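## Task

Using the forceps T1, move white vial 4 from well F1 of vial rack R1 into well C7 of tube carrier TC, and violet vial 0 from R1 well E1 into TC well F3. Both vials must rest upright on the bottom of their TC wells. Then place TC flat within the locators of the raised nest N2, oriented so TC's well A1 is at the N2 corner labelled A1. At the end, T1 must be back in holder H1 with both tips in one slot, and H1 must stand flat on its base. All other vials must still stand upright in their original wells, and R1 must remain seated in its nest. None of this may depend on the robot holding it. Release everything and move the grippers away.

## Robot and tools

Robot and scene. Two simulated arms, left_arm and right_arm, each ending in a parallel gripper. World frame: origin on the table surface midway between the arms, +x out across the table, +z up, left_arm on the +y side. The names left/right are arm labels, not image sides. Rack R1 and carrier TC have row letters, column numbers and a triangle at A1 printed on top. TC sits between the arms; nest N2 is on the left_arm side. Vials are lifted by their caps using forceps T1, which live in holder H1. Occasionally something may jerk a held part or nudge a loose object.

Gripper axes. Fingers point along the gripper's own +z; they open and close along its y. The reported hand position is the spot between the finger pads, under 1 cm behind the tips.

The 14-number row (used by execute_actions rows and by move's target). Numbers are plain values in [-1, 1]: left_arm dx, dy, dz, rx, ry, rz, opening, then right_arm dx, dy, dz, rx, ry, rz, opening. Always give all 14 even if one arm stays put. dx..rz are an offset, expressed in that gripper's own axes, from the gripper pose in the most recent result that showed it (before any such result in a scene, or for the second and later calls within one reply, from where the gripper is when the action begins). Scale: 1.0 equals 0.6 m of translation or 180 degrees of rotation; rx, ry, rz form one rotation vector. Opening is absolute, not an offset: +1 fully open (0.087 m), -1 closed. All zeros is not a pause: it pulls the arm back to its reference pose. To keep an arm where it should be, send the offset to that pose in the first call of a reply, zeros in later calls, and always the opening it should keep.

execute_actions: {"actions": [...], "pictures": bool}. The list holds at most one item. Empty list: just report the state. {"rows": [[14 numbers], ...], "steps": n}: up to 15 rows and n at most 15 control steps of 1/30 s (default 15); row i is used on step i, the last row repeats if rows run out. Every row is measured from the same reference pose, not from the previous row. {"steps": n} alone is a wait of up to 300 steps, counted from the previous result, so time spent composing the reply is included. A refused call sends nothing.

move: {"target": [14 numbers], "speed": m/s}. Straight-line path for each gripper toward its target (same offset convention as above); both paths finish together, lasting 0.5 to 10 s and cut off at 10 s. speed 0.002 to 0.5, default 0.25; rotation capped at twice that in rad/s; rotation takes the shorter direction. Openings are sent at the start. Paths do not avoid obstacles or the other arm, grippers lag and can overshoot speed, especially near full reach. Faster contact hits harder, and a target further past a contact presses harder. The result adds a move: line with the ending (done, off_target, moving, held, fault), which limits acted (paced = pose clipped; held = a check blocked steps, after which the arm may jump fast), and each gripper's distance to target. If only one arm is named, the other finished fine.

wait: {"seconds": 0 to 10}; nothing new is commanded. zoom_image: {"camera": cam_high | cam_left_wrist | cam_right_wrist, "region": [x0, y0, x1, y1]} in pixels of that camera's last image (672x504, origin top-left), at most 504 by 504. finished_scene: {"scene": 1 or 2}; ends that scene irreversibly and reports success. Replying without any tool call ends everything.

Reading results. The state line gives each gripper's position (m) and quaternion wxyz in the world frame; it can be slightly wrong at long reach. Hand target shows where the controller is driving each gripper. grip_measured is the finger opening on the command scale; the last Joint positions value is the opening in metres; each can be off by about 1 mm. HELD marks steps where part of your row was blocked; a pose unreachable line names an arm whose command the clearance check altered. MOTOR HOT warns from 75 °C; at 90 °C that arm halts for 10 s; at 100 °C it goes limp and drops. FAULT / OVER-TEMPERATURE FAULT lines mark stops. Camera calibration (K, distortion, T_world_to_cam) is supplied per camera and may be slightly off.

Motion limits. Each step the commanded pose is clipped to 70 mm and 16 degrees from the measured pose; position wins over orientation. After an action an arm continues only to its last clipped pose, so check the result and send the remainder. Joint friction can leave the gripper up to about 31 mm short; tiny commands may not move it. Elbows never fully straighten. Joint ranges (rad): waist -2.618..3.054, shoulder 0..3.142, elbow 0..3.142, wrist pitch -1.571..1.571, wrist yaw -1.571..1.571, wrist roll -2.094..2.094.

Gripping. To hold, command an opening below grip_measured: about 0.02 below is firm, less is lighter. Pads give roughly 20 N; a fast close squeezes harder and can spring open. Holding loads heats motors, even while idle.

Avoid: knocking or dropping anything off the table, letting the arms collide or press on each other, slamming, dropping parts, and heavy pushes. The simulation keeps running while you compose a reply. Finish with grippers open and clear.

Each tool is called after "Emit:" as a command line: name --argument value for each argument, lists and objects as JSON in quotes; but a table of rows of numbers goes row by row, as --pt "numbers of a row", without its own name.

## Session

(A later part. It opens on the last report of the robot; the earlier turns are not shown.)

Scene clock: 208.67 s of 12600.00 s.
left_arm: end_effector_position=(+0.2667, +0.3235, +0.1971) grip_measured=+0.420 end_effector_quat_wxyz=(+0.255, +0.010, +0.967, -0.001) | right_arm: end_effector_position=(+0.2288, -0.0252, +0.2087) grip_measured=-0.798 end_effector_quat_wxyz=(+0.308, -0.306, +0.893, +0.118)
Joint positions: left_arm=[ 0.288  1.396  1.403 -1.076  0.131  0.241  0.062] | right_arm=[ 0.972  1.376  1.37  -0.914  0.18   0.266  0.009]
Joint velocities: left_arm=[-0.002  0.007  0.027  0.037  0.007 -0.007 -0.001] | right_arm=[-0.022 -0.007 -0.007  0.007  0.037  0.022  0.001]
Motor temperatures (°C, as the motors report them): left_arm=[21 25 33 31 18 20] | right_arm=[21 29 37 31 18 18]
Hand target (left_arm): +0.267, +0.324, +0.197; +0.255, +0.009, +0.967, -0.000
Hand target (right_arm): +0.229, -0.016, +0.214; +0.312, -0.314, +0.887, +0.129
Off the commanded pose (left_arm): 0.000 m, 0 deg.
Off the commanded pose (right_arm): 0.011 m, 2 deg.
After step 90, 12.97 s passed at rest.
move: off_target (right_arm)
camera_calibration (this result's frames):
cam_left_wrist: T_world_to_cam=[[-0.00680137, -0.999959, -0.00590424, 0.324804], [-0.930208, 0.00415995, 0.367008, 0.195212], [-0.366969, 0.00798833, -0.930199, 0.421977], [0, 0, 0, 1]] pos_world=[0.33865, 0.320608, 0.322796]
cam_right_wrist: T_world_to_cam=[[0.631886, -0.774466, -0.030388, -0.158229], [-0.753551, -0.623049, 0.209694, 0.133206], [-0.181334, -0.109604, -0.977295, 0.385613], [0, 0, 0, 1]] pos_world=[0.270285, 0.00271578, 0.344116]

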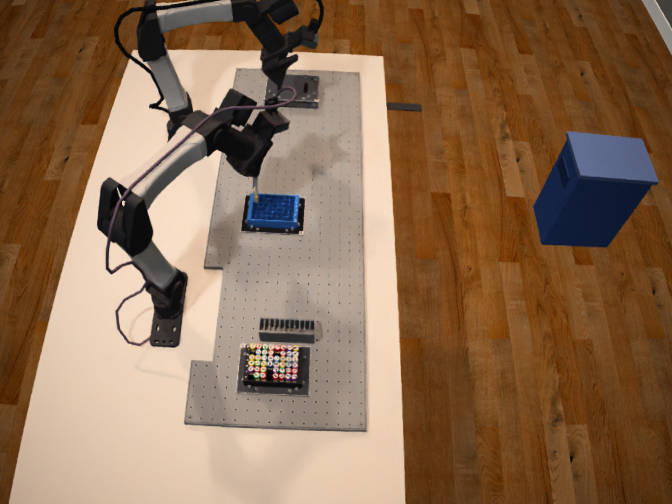

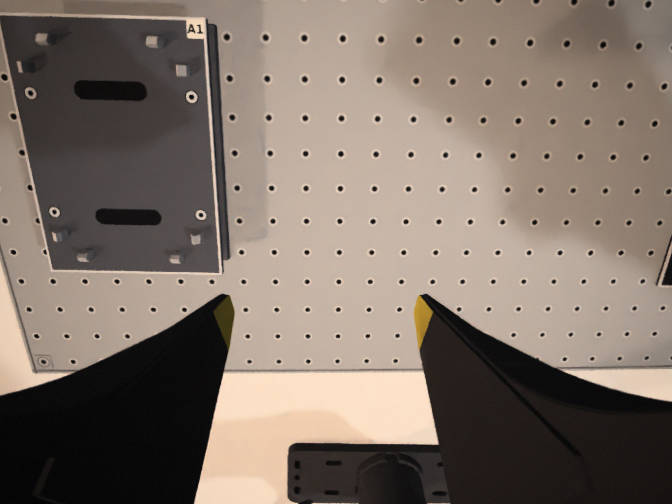

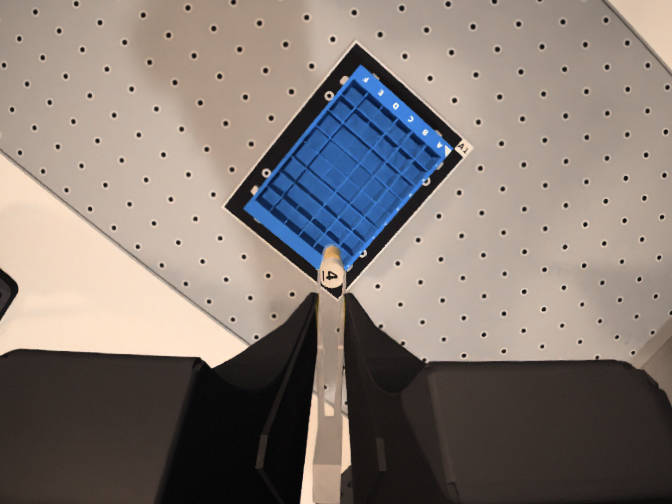

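Emit:
move --target '[0,0,0,0,0,0,0.42,0.023,0.018,0.064,0,0.004,0,-0.803]' --speed 0.05

Emit:
zoom_image --camera "cam_right_wrist" --region '[250,160,410,320]'

Emit:
zoom_image --camera "cam_high" --region '[235,170,315,240]'

Scene clock: 222.63 s of 12600.00 s.
left_arm: end_effector_position=(+0.2667, +0.3235, +0.1971) grip_measured=+0.420 end_effector_quat_wxyz=(+0.255, +0.010, +0.967, -0.001) | right_arm: end_effector_position=(+0.2338, -0.0102, +0.1803) grip_measured=-0.798 end_effector_quat_wxyz=(+0.307, -0.304, +0.893, +0.123)
Joint positions: left_arm=[ 0.288  1.396  1.403 -1.076  0.131  0.241  0.062] | right_arm=[ 0.982  1.41   1.281 -0.788  0.178  0.279  0.009]
Joint velocities: left_arm=[-0.002 -0.012 -0.002  0.095 -0.022  0.022 -0.   ] | right_arm=[-0.002  0.012  0.007 -0.007 -0.022  0.066  0.001]
Motor temperatures (°C, as the motors report them): left_arm=[21 26 33 31 18 20] | right_arm=[21 29 38 32 18 18]
Hand target (left_arm): +0.267, +0.324, +0.197; +0.255, +0.010, +0.967, -0.001
Hand target (right_arm): +0.232, -0.009, +0.170; +0.302, -0.307, +0.895, +0.116
Off the commanded pose (left_arm): 0.000 m, 0 deg.
Off the commanded pose (right_arm): 0.010 m, 1 deg.
After step 90, 9.67 s passed at rest.
move: done
camera_calibration (this result's frames):
cam_left_wrist: T_world_to_cam=[[-0.00680137, -0.999959, -0.00590424, 0.324804], [-0.930208, 0.00415995, 0.367008, 0.195212], [-0.366969, 0.00798833, -0.930199, 0.421977], [0, 0, 0, 1]] pos_world=[0.33865, 0.320608, 0.322796]
cam_right_wrist: T_world_to_cam=[[0.632221, -0.773728, -0.0405306, -0.14891], [-0.752336, -0.625561, 0.20655, 0.152499], [-0.185168, -0.100092, -0.977596, 0.361449], [0, 0, 0, 1]] pos_world=[0.275803, 0.0163603, 0.315817]

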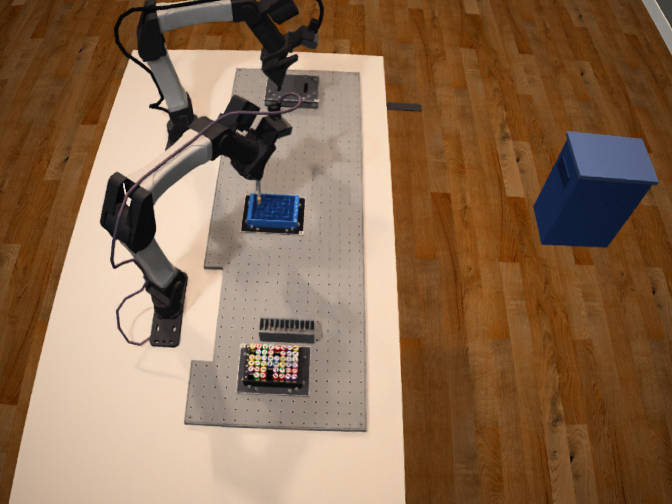

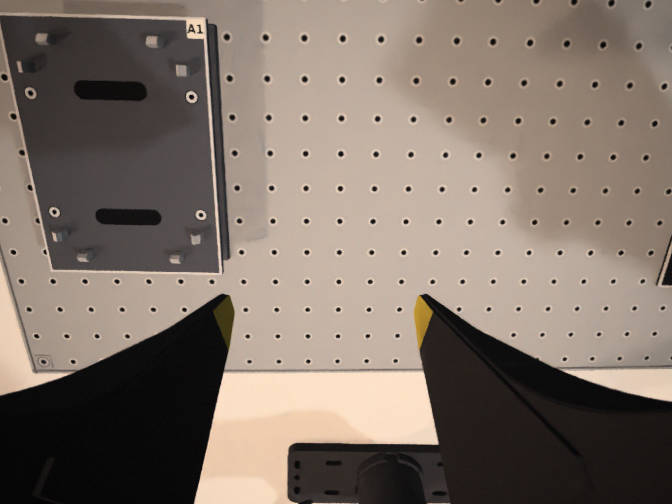

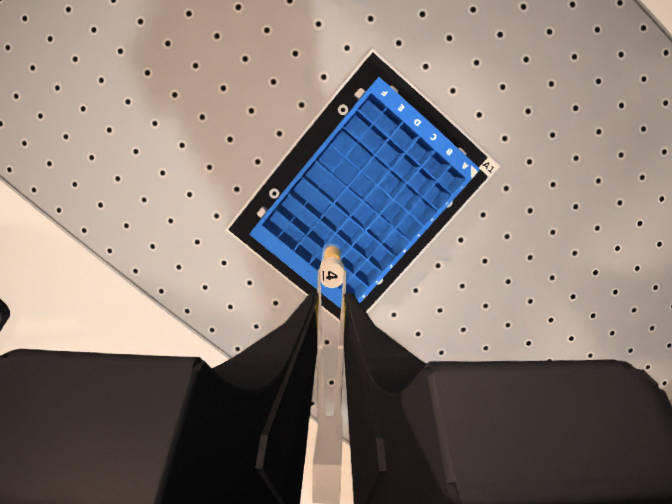

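Region (250, 160, 410, 320) of cam_right_wrist's 672x504 image, scaled by 3.150, with more detail than that image has.

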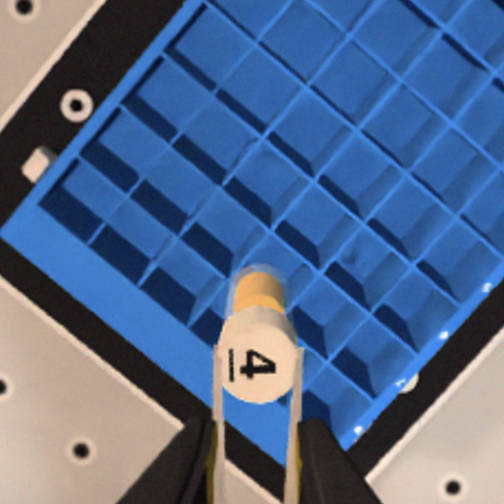

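Region (235, 170, 315, 240) of cam_high's 672x504 image, scaled by 6.300, with more detail than that image has; it fills the top 441 rows of this view, and the rest is white.

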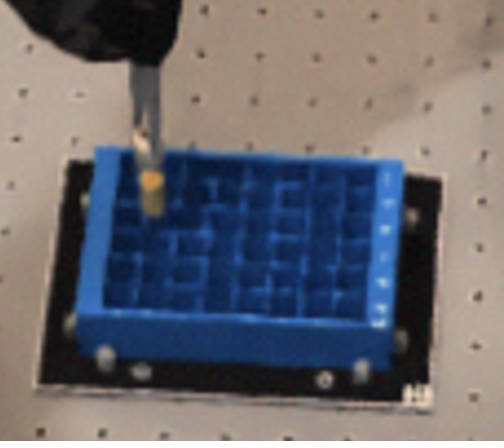

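Emit:
move --target '[0,0,0,0,0,0,0.42,0.027,-0.004,0.027,0.006,0.006,0,-0.803]' --speed 0.03

Emit:
zoom_image --camera "cam_right_wrist" --region '[250,160,410,320]'

Scene clock: 231.20 s of 12600.00 s.
left_arm: end_effector_position=(+0.2667, +0.3235, +0.1971) grip_measured=+0.420 end_effector_quat_wxyz=(+0.255, +0.010, +0.967, -0.001) | right_arm: end_effector_position=(+0.2328, -0.0125, +0.1646) grip_measured=-0.798 end_effector_quat_wxyz=(+0.302, -0.305, +0.896, +0.117)
Joint positions: left_arm=[ 0.288  1.396  1.403 -1.076  0.131  0.241  0.062] | right_arm=[ 0.982  1.41   1.226 -0.75   0.18   0.279  0.009]
Joint velocities: left_arm=[-0.002  0.002 -0.012  0.037  0.007  0.037 -0.   ] | right_arm=[-0.002 -0.007  0.007  0.095  0.007  0.007 -0.001]
Motor temperatures (°C, as the motors report them): left_arm=[21 26 33 31 18 20] | right_arm=[21 29 37 32 18 18]
Hand target (left_arm): +0.267, +0.324, +0.197; +0.255, +0.010, +0.967, -0.001
Hand target (right_arm): +0.233, -0.014, +0.158; +0.302, -0.303, +0.897, +0.111
Off the commanded pose (left_arm): 0.000 m, 0 deg.
Off the commanded pose (right_arm): 0.007 m, 1 deg.
After step 90, 4.57 s passed at rest.
move: done
camera_calibration (this result's frames):
cam_left_wrist: T_world_to_cam=[[-0.00680137, -0.999959, -0.00590424, 0.324804], [-0.930208, 0.00415995, 0.367008, 0.195212], [-0.366969, 0.00798833, -0.930199, 0.421977], [0, 0, 0, 1]] pos_world=[0.33865, 0.320608, 0.322796]
cam_right_wrist: T_world_to_cam=[[0.630402, -0.775514, -0.034229, -0.151302], [-0.751924, -0.620994, 0.221309, 0.151035], [-0.192885, -0.113776, -0.974603, 0.346808], [0, 0, 0, 1]] pos_world=[0.275842, 0.0159139, 0.299395]

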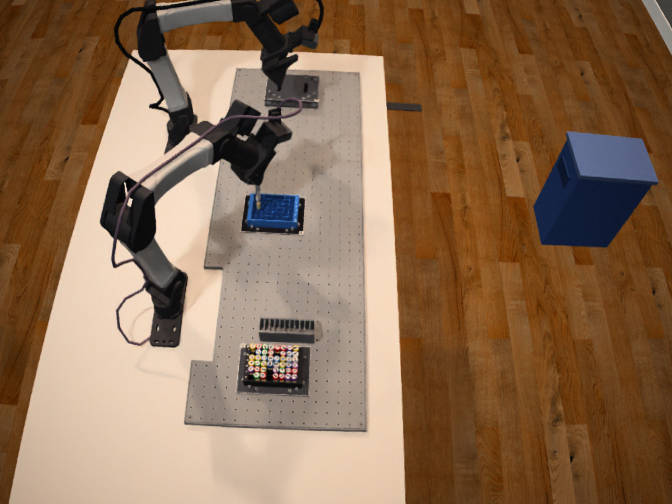

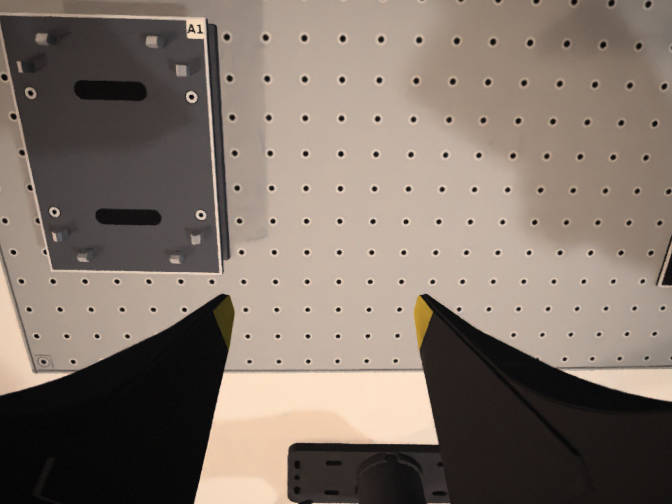

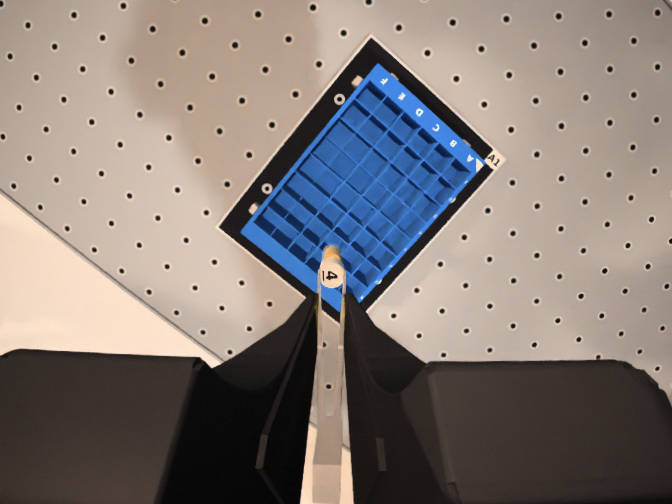

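Region (250, 160, 410, 320) of cam_right_wrist's 672x504 image, scaled by 3.150, with more detail than that image has.

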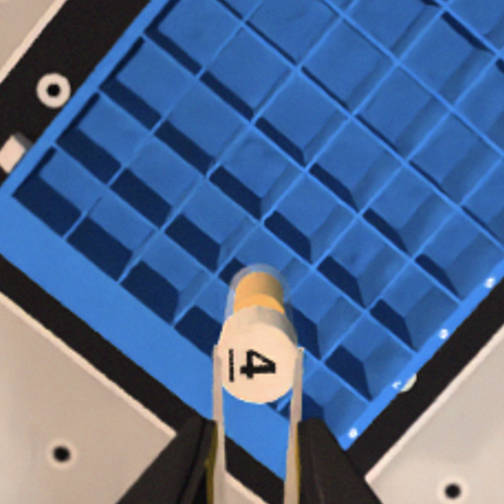

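Emit:
move --target '[0,0,0,0,0,0,0.42,-0.008,-0.005,0.003,0,-0.005,0,-0.803]' --speed 0.02

Emit:
zoom_image --camera "cam_right_wrist" --region '[250,160,410,320]'

Scene clock: 239.33 s of 12600.00 s.
left_arm: end_effector_position=(+0.2667, +0.3235, +0.1971) grip_measured=+0.420 end_effector_quat_wxyz=(+0.255, +0.010, +0.967, -0.001) | right_arm: end_effector_position=(+0.2337, -0.0118, +0.1652) grip_measured=-0.798 end_effector_quat_wxyz=(+0.304, -0.307, +0.894, +0.117)
Joint positions: left_arm=[ 0.288  1.396  1.403 -1.076  0.131  0.241  0.062] | right_arm=[ 0.982  1.41   1.226 -0.744  0.181  0.273  0.009]
Joint velocities: left_arm=[ 0.017 -0.007 -0.007 -0.066 -0.022 -0.066  0.   ] | right_arm=[-0.022 -0.007 -0.002  0.022 -0.007 -0.037 -0.   ]
Motor temperatures (°C, as the motors report them): left_arm=[21 26 33 31 18 20] | right_arm=[21 30 36 32 18 18]
Hand target (left_arm): +0.267, +0.324, +0.197; +0.255, +0.010, +0.967, -0.001
Hand target (right_arm): +0.238, -0.012, +0.166; +0.309, -0.304, +0.893, +0.119
Off the commanded pose (left_arm): 0.000 m, 0 deg.
Off the commanded pose (right_arm): 0.005 m, 1 deg.
After step 90, 4.43 s passed at rest.
move: done
camera_calibration (this result's frames):
cam_left_wrist: T_world_to_cam=[[-0.00680137, -0.999959, -0.00590424, 0.324804], [-0.930208, 0.00415995, 0.367008, 0.195212], [-0.366969, 0.00798833, -0.930199, 0.421977], [0, 0, 0, 1]] pos_world=[0.33865, 0.320608, 0.322796]
cam_right_wrist: T_world_to_cam=[[0.633968, -0.772716, -0.0315331, -0.152542], [-0.750484, -0.624548, 0.216133, 0.152508], [-0.186703, -0.113356, -0.975855, 0.346445], [0, 0, 0, 1]] pos_world=[0.275844, 0.0166486, 0.300308]

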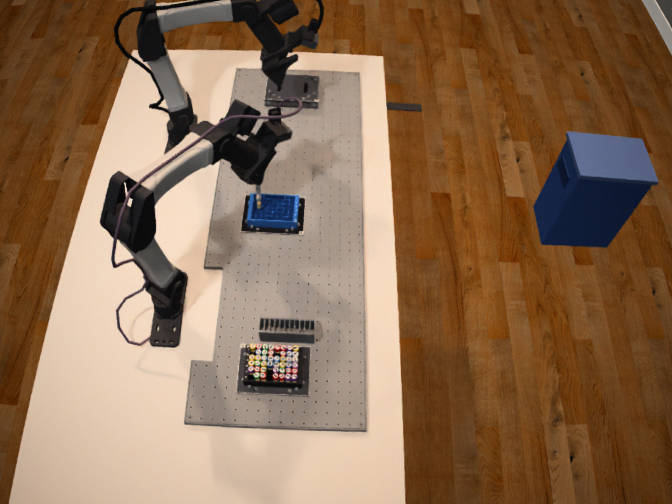

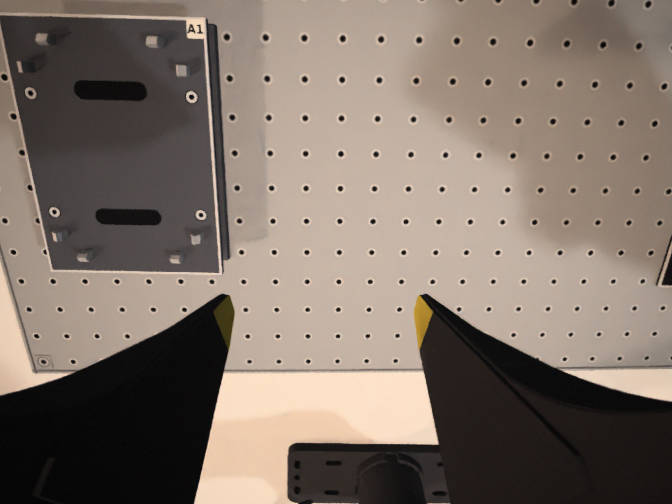

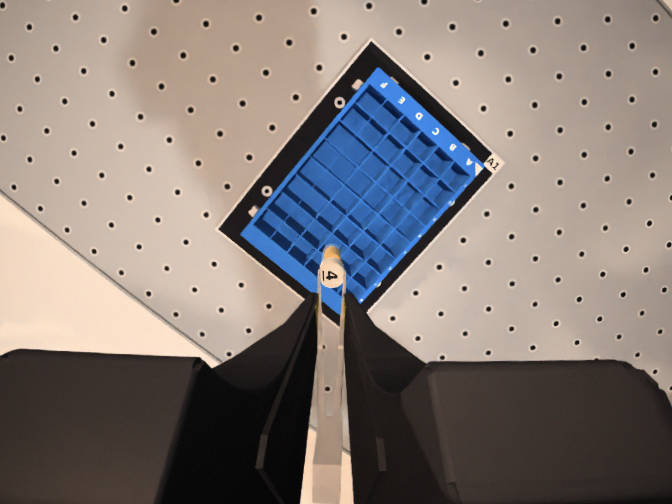

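Region (250, 160, 410, 320) of cam_right_wrist's 672x504 image, scaled by 3.150, with more detail than that image has.

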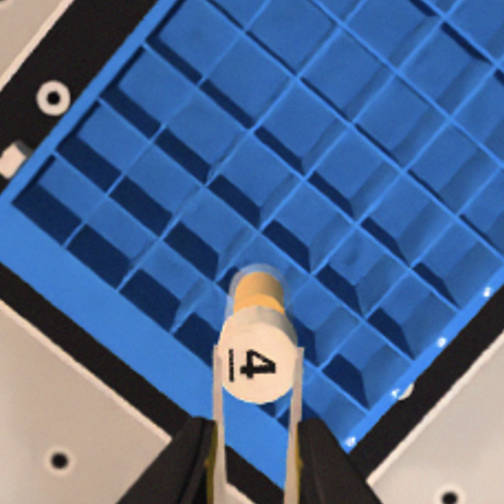

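Emit:
move --target '[0,0,0,0,0,0,0.42,0.019,-0.002,0.021,0.008,0,0,-0.803]' --speed 0.02

Emit:
zoom_image --camera "cam_right_wrist" --region '[250,160,410,320]'

Scene clock: 256.47 s of 12600.00 s.
left_arm: end_effector_position=(+0.2667, +0.3235, +0.1971) grip_measured=+0.420 end_effector_quat_wxyz=(+0.255, +0.010, +0.967, -0.001) | right_arm: end_effector_position=(+0.2365, -0.0128, +0.1551) grip_measured=-0.803 end_effector_quat_wxyz=(+0.310, -0.302, +0.895, +0.112)
Joint positions: left_arm=[ 0.288  1.396  1.403 -1.076  0.131  0.241  0.062] | right_arm=[ 0.982  1.41   1.184 -0.7    0.199  0.279  0.009]
Joint velocities: left_arm=[-0.017 -0.002 -0.002 -0.066 -0.022 -0.007 -0.   ] | right_arm=[-0.027 -0.002 -0.007 -0.051  0.022 -0.007 -0.001]
Motor temperatures (°C, as the motors report them): left_arm=[21 26 32 31 18 20] | right_arm=[21 30 37 32 18 18]
Hand target (left_arm): +0.267, +0.324, +0.197; +0.255, +0.010, +0.967, -0.001
Hand target (right_arm): +0.233, -0.014, +0.148; +0.308, -0.304, +0.895, +0.106
Off the commanded pose (left_arm): 0.000 m, 0 deg.
Off the commanded pose (right_arm): 0.008 m, 1 deg.
After step 90, 12.93 s passed at rest.
move: done
camera_calibration (this result's frames):
cam_left_wrist: T_world_to_cam=[[-0.00680137, -0.999959, -0.00590424, 0.324804], [-0.930208, 0.00415995, 0.367008, 0.195212], [-0.366969, 0.00798833, -0.930199, 0.421977], [0, 0, 0, 1]] pos_world=[0.33865, 0.320608, 0.322796]
cam_right_wrist: T_world_to_cam=[[0.622401, -0.782385, -0.0221645, -0.154245], [-0.76227, -0.61234, 0.209724, 0.160146], [-0.177657, -0.113637, -0.977509, 0.335136], [0, 0, 0, 1]] pos_world=[0.277616, 0.0154687, 0.290593]

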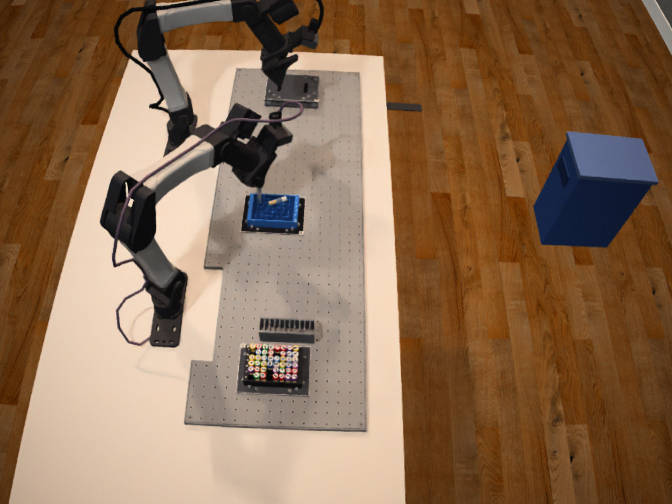

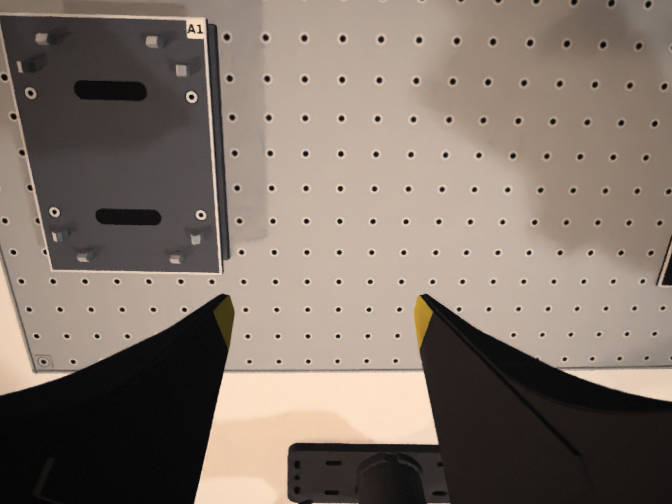

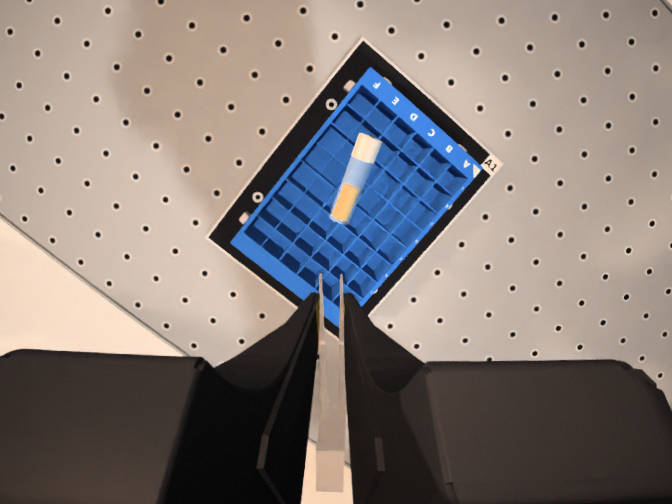

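Region (250, 160, 410, 320) of cam_right_wrist's 672x504 image, scaled by 3.150, with more detail than that image has.

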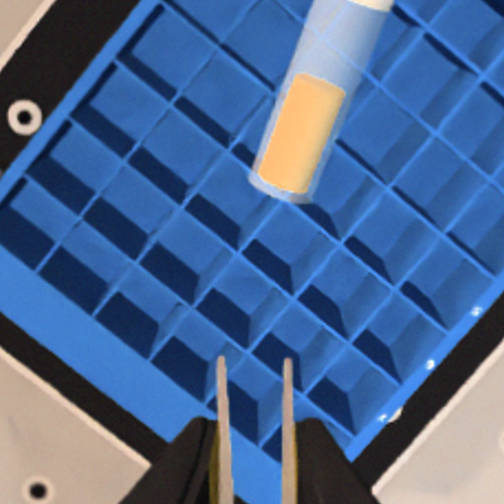

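Emit:
move --target '[0,0,0,0,0,0,0.42,-0.061,-0.035,0.091,0.062,0,0.078,-0.74]' --speed 0.08

Emit:
zoom_image --camera "cam_right_wrist" --region '[280,220,380,320]'

Scene clock: 270.27 s of 12600.00 s.
left_arm: end_effector_position=(+0.2667, +0.3235, +0.1971) grip_measured=+0.420 end_effector_quat_wxyz=(+0.255, +0.010, +0.967, -0.001) | right_arm: end_effector_position=(+0.2902, +0.0077, +0.1318) grip_measured=-0.740 end_effector_quat_wxyz=(+0.315, -0.171, +0.931, +0.064)
Joint positions: left_arm=[ 0.288  1.396  1.403 -1.076  0.131  0.241  0.062] | right_arm=[ 0.936  1.652  1.34  -0.685  0.334  0.487  0.011]
Joint velocities: left_arm=[-0.022  0.002 -0.002 -0.007  0.007 -0.007 -0.001] | right_arm=[ 0.027  0.002  0.002  0.022  0.007  0.11  -0.001]
Motor temperatures (°C, as the motors report them): left_arm=[21 26 32 31 18 20] | right_arm=[21 31 36 32 18 18]
Hand target (left_arm): +0.267, +0.324, +0.197; +0.255, +0.010, +0.967, -0.001
Hand target (right_arm): +0.299, +0.009, +0.135; +0.323, -0.159, +0.931, +0.062
Off the commanded pose (left_arm): 0.000 m, 0 deg.
Off the commanded pose (right_arm): 0.009 m, 2 deg.
After step 110, 7.83 s passed at rest.
move: done
camera_calibration (this result's frames):
cam_left_wrist: T_world_to_cam=[[-0.00680137, -0.999959, -0.00590424, 0.324804], [-0.930208, 0.00415995, 0.367008, 0.195212], [-0.366969, 0.00798833, -0.930199, 0.421977], [0, 0, 0, 1]] pos_world=[0.33865, 0.320608, 0.322796]
cam_right_wrist: T_world_to_cam=[[0.374492, -0.927029, -0.0193201, -0.0994944], [-0.901599, -0.368926, 0.22586, 0.254868], [-0.216507, -0.0671639, -0.973968, 0.334589], [0, 0, 0, 1]] pos_world=[0.339489, 0.0242655, 0.266392]

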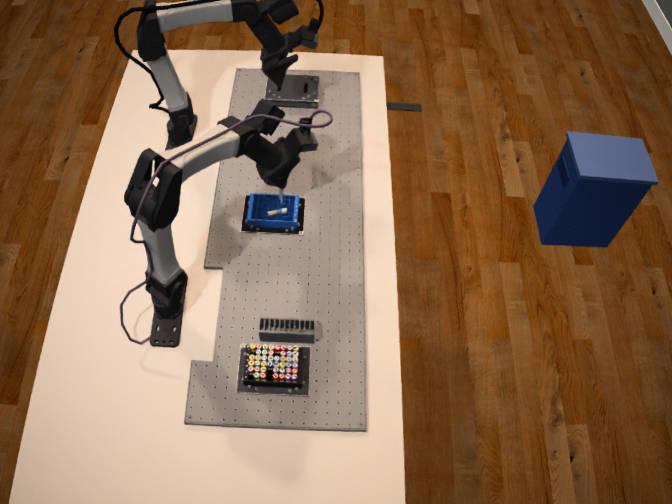

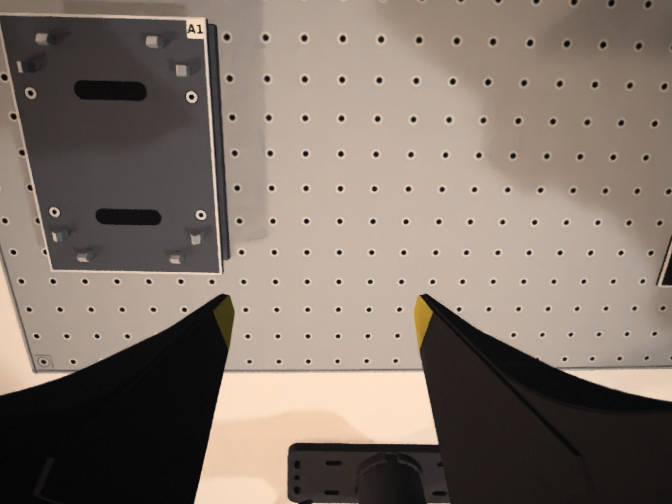

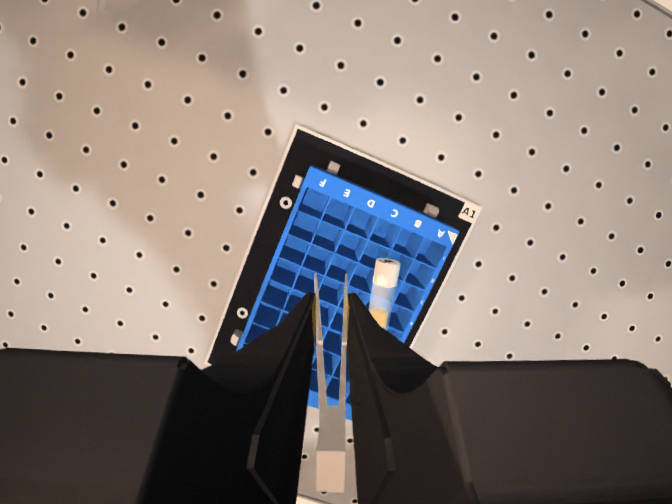

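Region (280, 220, 380, 320) of cam_right_wrist's 672x504 image, scaled by 5.040, with more detail than that image has.

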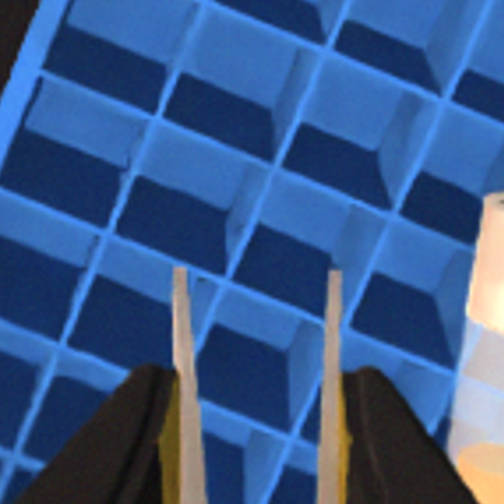

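Emit:
execute_actions --actions '[{"rows":[[0,0,0,0,0,0,0.42,-0.01,0,-0.016,0,0,0,-0.74]],"steps":10}]' --pictures false

Emit:
move --target '[0,0,0,0,0,0,0.42,0,-0.053,-0.004,0.027,0,0.035,-0.74]' --speed 0.06

Emit:
zoom_image --camera "cam_right_wrist" --region '[280,220,380,320]'

Scene clock: 280.07 s of 12600.00 s.
left_arm: end_effector_position=(+0.2667, +0.3235, +0.1971) grip_measured=+0.420 end_effector_quat_wxyz=(+0.255, +0.010, +0.967, -0.001) | right_arm: end_effector_position=(+0.2898, +0.0069, +0.1360) grip_measured=-0.740 end_effector_quat_wxyz=(+0.314, -0.170, +0.932, +0.062)
Joint positions: left_arm=[ 0.288  1.396  1.403 -1.076  0.131  0.241  0.062] | right_arm=[ 0.936  1.652  1.359 -0.709  0.335  0.489  0.011]
Joint velocities: left_arm=[-0.007 -0.007 -0.007 -0.066 -0.007  0.022 -0.001] | right_arm=[ 0.022 -0.022 -0.012 -0.066  0.051  0.11  -0.001]
Motor temperatures (°C, as the motors report them): left_arm=[21 26 32 31 18 20] | right_arm=[21 31 37 32 18 18]
Hand target (left_arm): +0.267, +0.324, +0.197; +0.255, +0.010, +0.967, -0.001
Hand target (right_arm): +0.289, +0.007, +0.143; +0.315, -0.171, +0.931, +0.064
Off the commanded pose (left_arm): 0.000 m, 0 deg.
Off the commanded pose (right_arm): 0.007 m, 0 deg.
Steps of this call (steps 1 to 90: nothing new was sent; then 6.47 s passed at rest; steps 91 to 100: all 10 steps of this action). Readings (end_effector_position):
91: left_arm (+0.2667, +0.3235, +0.1971) | right_arm (+0.2900, +0.0073, +0.1323)
92: left_arm (+0.2667, +0.3235, +0.1971) | right_arm (+0.2898, +0.0069, +0.1329)
94: left_arm (+0.2667, +0.3235, +0.1971) | right_arm (+0.2901, +0.0074, +0.1351)
98: left_arm (+0.2667, +0.3235, +0.1971) | right_arm (+0.2901, +0.0074, +0.1363)
100: the state above

Scene clock: 281.73 s of 12600.00 s.
left_arm: end_effector_position=(+0.2667, +0.3235, +0.1971) grip_measured=+0.420 end_effector_quat_wxyz=(+0.255, +0.010, +0.967, -0.001) | right_arm: end_effector_position=(+0.3021, -0.0108, +0.1446) grip_measured=-0.740 end_effector_quat_wxyz=(+0.324, -0.113, +0.938, +0.054)
Joint positions: left_arm=[ 0.288  1.396  1.403 -1.076  0.131  0.241  0.062] | right_arm=[ 0.892  1.626  1.359 -0.732  0.368  0.557  0.011]
Joint velocities: left_arm=[-0.012 -0.002 -0.002 -0.007 -0.081 -0.081 -0.   ] | right_arm=[-0.007  0.017 -0.007 -0.007 -0.037 -0.007 -0.001]
Motor temperatures (°C, as the motors report them): left_arm=[21 26 32 31 18 20] | right_arm=[21 32 37 32 19 18]
Hand target (left_arm): +0.267, +0.324, +0.197; +0.255, +0.010, +0.967, -0.001
Hand target (right_arm): +0.300, -0.023, +0.138; +0.316, -0.106, +0.942, +0.038
Off the commanded pose (left_arm): 0.000 m, 0 deg.
Off the commanded pose (right_arm): 0.015 m, 2 deg.
move: off_target (right_arm)
camera_calibration (this result's frames):
cam_left_wrist: T_world_to_cam=[[-0.00680137, -0.999959, -0.00590424, 0.324804], [-0.930208, 0.00415995, 0.367008, 0.195212], [-0.366969, 0.00798833, -0.930199, 0.421977], [0, 0, 0, 1]] pos_world=[0.33865, 0.320608, 0.322796]
cam_right_wrist: T_world_to_cam=[[0.263512, -0.963923, -0.0375881, -0.0850647], [-0.940617, -0.265395, 0.211673, 0.270847], [-0.214012, -0.0204225, -0.976617, 0.348583], [0, 0, 0, 1]] pos_world=[0.35178, -0.00299543, 0.279903]

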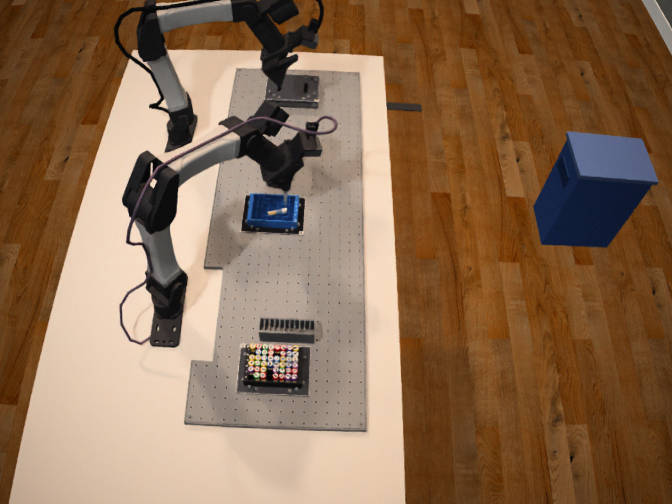

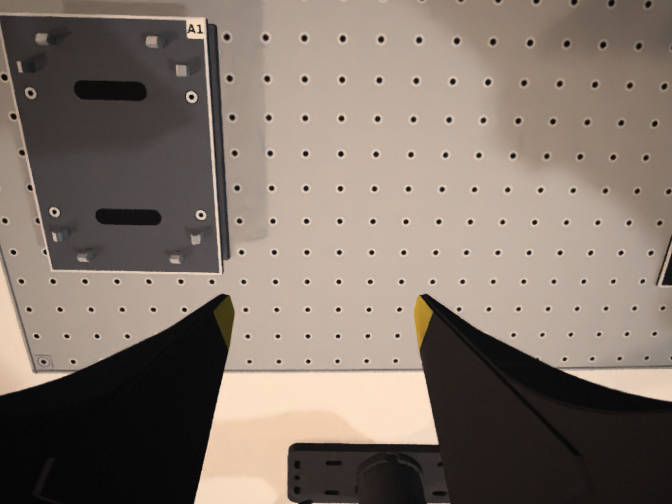

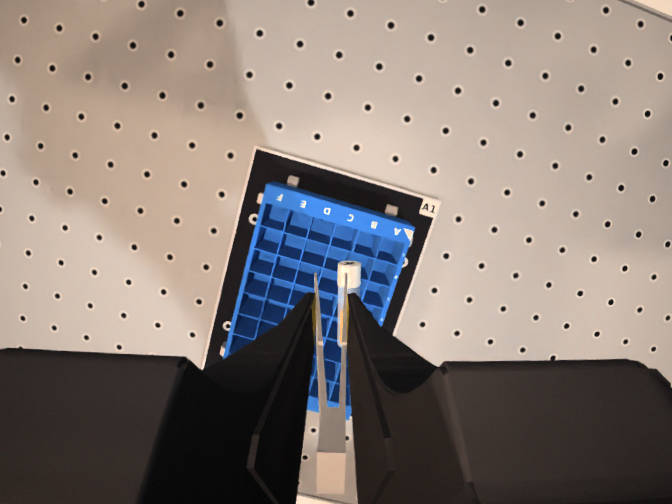

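Region (280, 220, 380, 320) of cam_right_wrist's 672x504 image, scaled by 5.040, with more detail than that image has.

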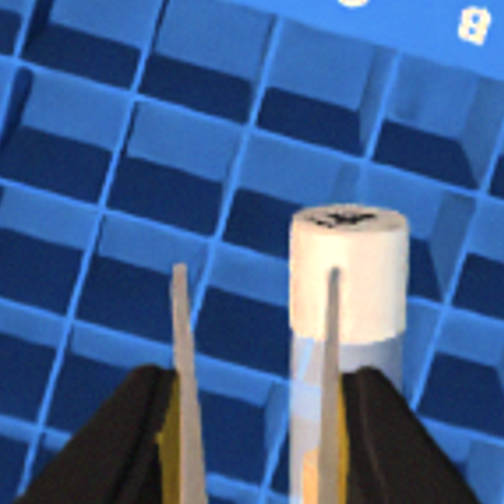

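Emit:
move --target '[0,0,0,0,0,0,0.42,0.025,-0.02,0.012,0,0,0,-0.74]' --speed 0.04

Emit:
zoom_image --camera "cam_right_wrist" --region '[280,220,380,320]'

Scene clock: 289.83 s of 12600.00 s.
left_arm: end_effector_position=(+0.2667, +0.3235, +0.1971) grip_measured=+0.420 end_effector_quat_wxyz=(+0.255, +0.010, +0.967, -0.001) | right_arm: end_effector_position=(+0.2955, -0.0197, +0.1312) grip_measured=-0.740 end_effector_quat_wxyz=(+0.322, -0.117, +0.938, +0.051)
Joint positions: left_arm=[ 0.288  1.396  1.403 -1.076  0.131  0.241  0.062] | right_arm=[ 0.892  1.593  1.274 -0.686  0.369  0.551  0.011]
Joint velocities: left_arm=[-0.012 -0.002  0.002 -0.007 -0.007 -0.022  0.001] | right_arm=[-0.007 -0.007  0.007  0.066 -0.007 -0.007  0.   ]
Motor temperatures (°C, as the motors report them): left_arm=[21 26 32 31 18 20] | right_arm=[21 33 37 31 19 18]
Hand target (left_arm): +0.267, +0.324, +0.197; +0.255, +0.010, +0.967, -0.001
Hand target (right_arm): +0.298, -0.024, +0.130; +0.324, -0.113, +0.938, +0.054
Off the commanded pose (left_arm): 0.000 m, 0 deg.
Off the commanded pose (right_arm): 0.005 m, 1 deg.
After step 90, 4.37 s passed at rest.
move: done
camera_calibration (this result's frames):
cam_left_wrist: T_world_to_cam=[[-0.00680137, -0.999959, -0.00590424, 0.324804], [-0.930208, 0.00415995, 0.367008, 0.195212], [-0.366969, 0.00798833, -0.930199, 0.421977], [0, 0, 0, 1]] pos_world=[0.33865, 0.320608, 0.322796]
cam_right_wrist: T_world_to_cam=[[0.267955, -0.962982, -0.0294349, -0.0947785], [-0.938911, -0.267863, 0.216092, 0.264067], [-0.215977, -0.0302663, -0.975929, 0.334187], [0, 0, 0, 1]] pos_world=[0.345509, -0.0104216, 0.26629]

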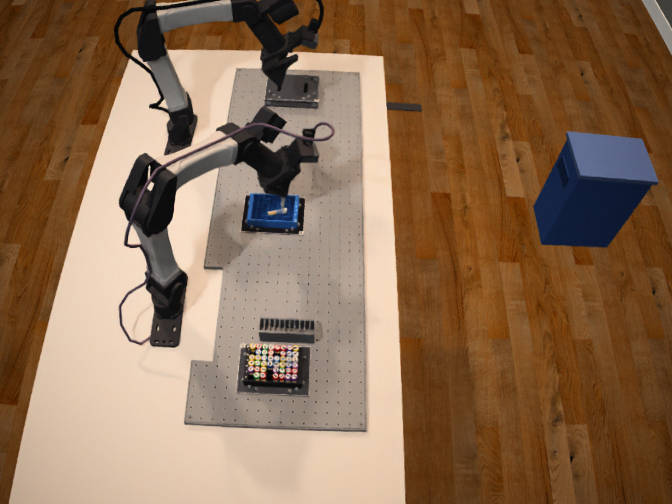

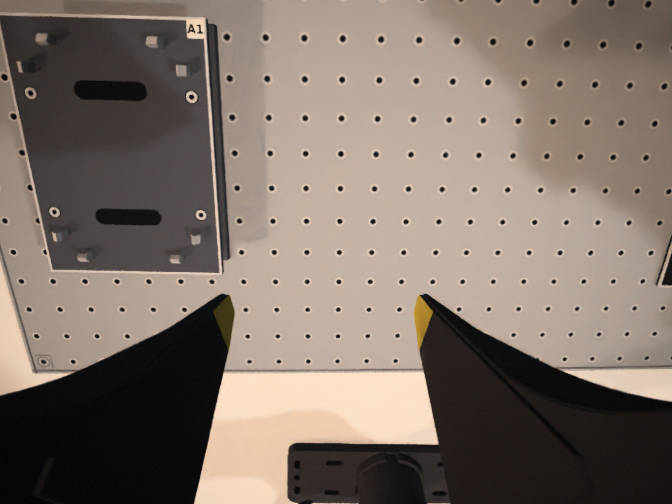

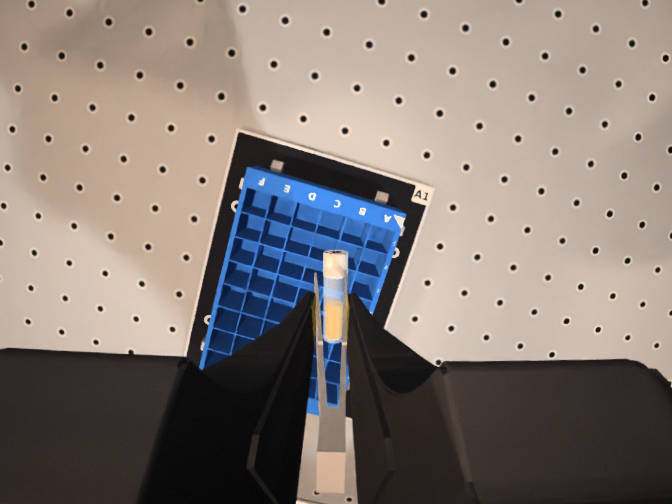

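Region (280, 220, 380, 320) of cam_right_wrist's 672x504 image, scaled by 5.040, with more detail than that image has.

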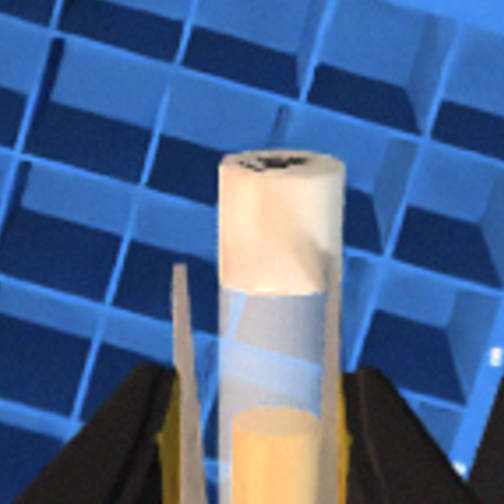

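Wrist-yaw trick (rx +0.008) shifts right ~3 mm during descent.

Emit:
move --target '[0,0,0,0,0,0,0.42,0.019,-0.004,0.024,0.01,0,0,-0.74]' --speed 0.02

Emit:
zoom_image --camera "cam_right_wrist" --region '[280,220,380,320]'

Emit:
zoom_image --camera "cam_high" --region '[235,170,315,240]'

Scene clock: 300.47 s of 12600.00 s.
left_arm: end_effector_position=(+0.2667, +0.3235, +0.1971) grip_measured=+0.420 end_effector_quat_wxyz=(+0.255, +0.010, +0.967, -0.001) | right_arm: end_effector_position=(+0.2980, -0.0211, +0.1261) grip_measured=-0.740 end_effector_quat_wxyz=(+0.329, -0.110, +0.937, +0.048)
Joint positions: left_arm=[ 0.288  1.396  1.403 -1.076  0.131  0.241  0.062] | right_arm=[ 0.892  1.592  1.246 -0.653  0.387  0.557  0.011]
Joint velocities: left_arm=[ 0.007 -0.007 -0.027  0.037  0.037  0.022 -0.001] | right_arm=[-0.007  0.007 -0.002 -0.037  0.037  0.022 -0.   ]
Motor temperatures (°C, as the motors report them): left_arm=[21 26 32 31 18 20] | right_arm=[22 34 36 32 18 18]
Hand target (left_arm): +0.267, +0.324, +0.197; +0.255, +0.010, +0.967, -0.001
Hand target (right_arm): +0.296, -0.022, +0.113; +0.324, -0.112, +0.939, +0.037
Off the commanded pose (left_arm): 0.000 m, 0 deg.
Off the commanded pose (right_arm): 0.013 m, 2 deg.
After step 90, 6.43 s passed at rest.
move: off_target (right_arm)
camera_calibration (this result's frames):
cam_left_wrist: T_world_to_cam=[[-0.00680137, -0.999959, -0.00590424, 0.324804], [-0.930208, 0.00415995, 0.367008, 0.195212], [-0.366969, 0.00798833, -0.930199, 0.421977], [0, 0, 0, 1]] pos_world=[0.33865, 0.320608, 0.322796]
cam_right_wrist: T_world_to_cam=[[0.25405, -0.966842, -0.0259837, -0.0933011], [-0.94586, -0.253969, 0.202109, 0.271217], [-0.202006, -0.0267687, -0.979018, 0.32595], [0, 0, 0, 1]] pos_world=[0.34608, -0.0126015, 0.261872]

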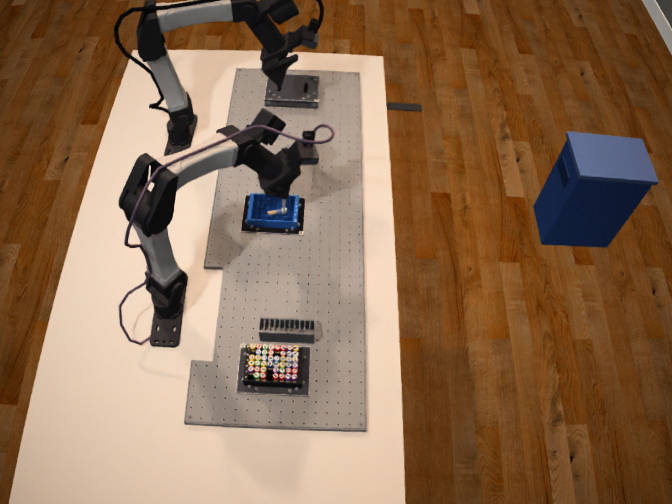

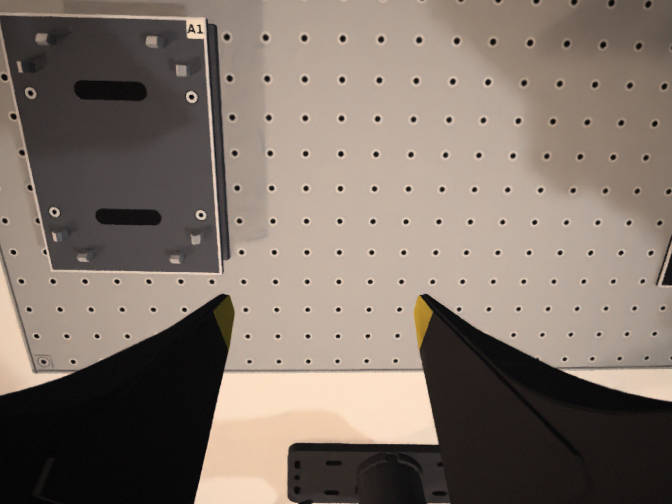

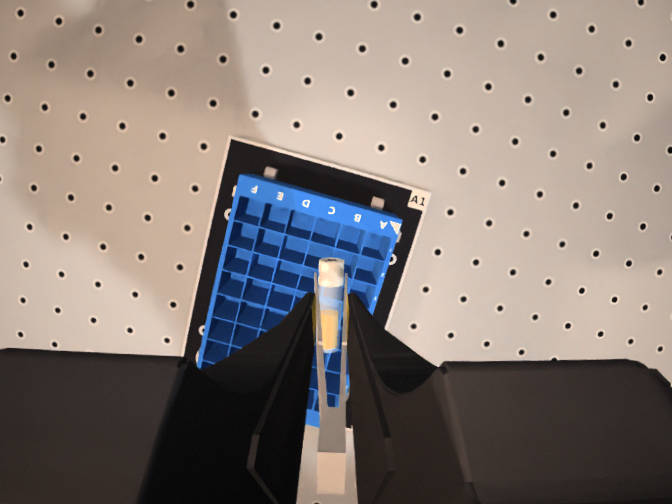

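Region (280, 220, 380, 320) of cam_right_wrist's 672x504 image, scaled by 5.040, with more detail than that image has.

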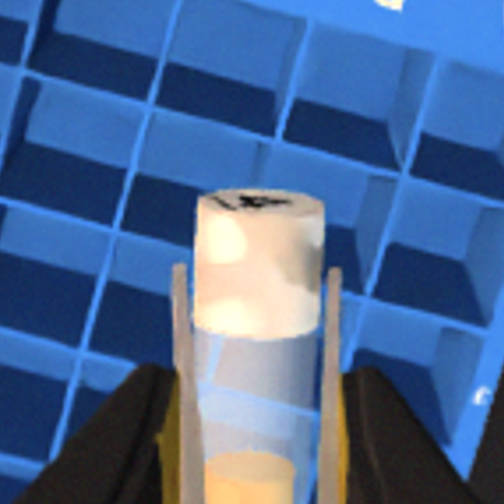

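Region (235, 170, 315, 240) of cam_high's 672x504 image, scaled by 6.300, with more detail than that image has; it fills the top 441 rows of this view, and the rest is white.

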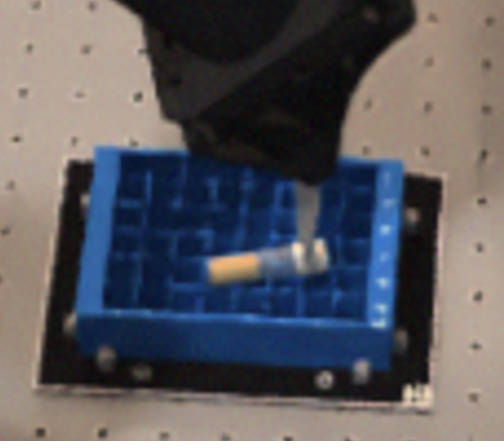

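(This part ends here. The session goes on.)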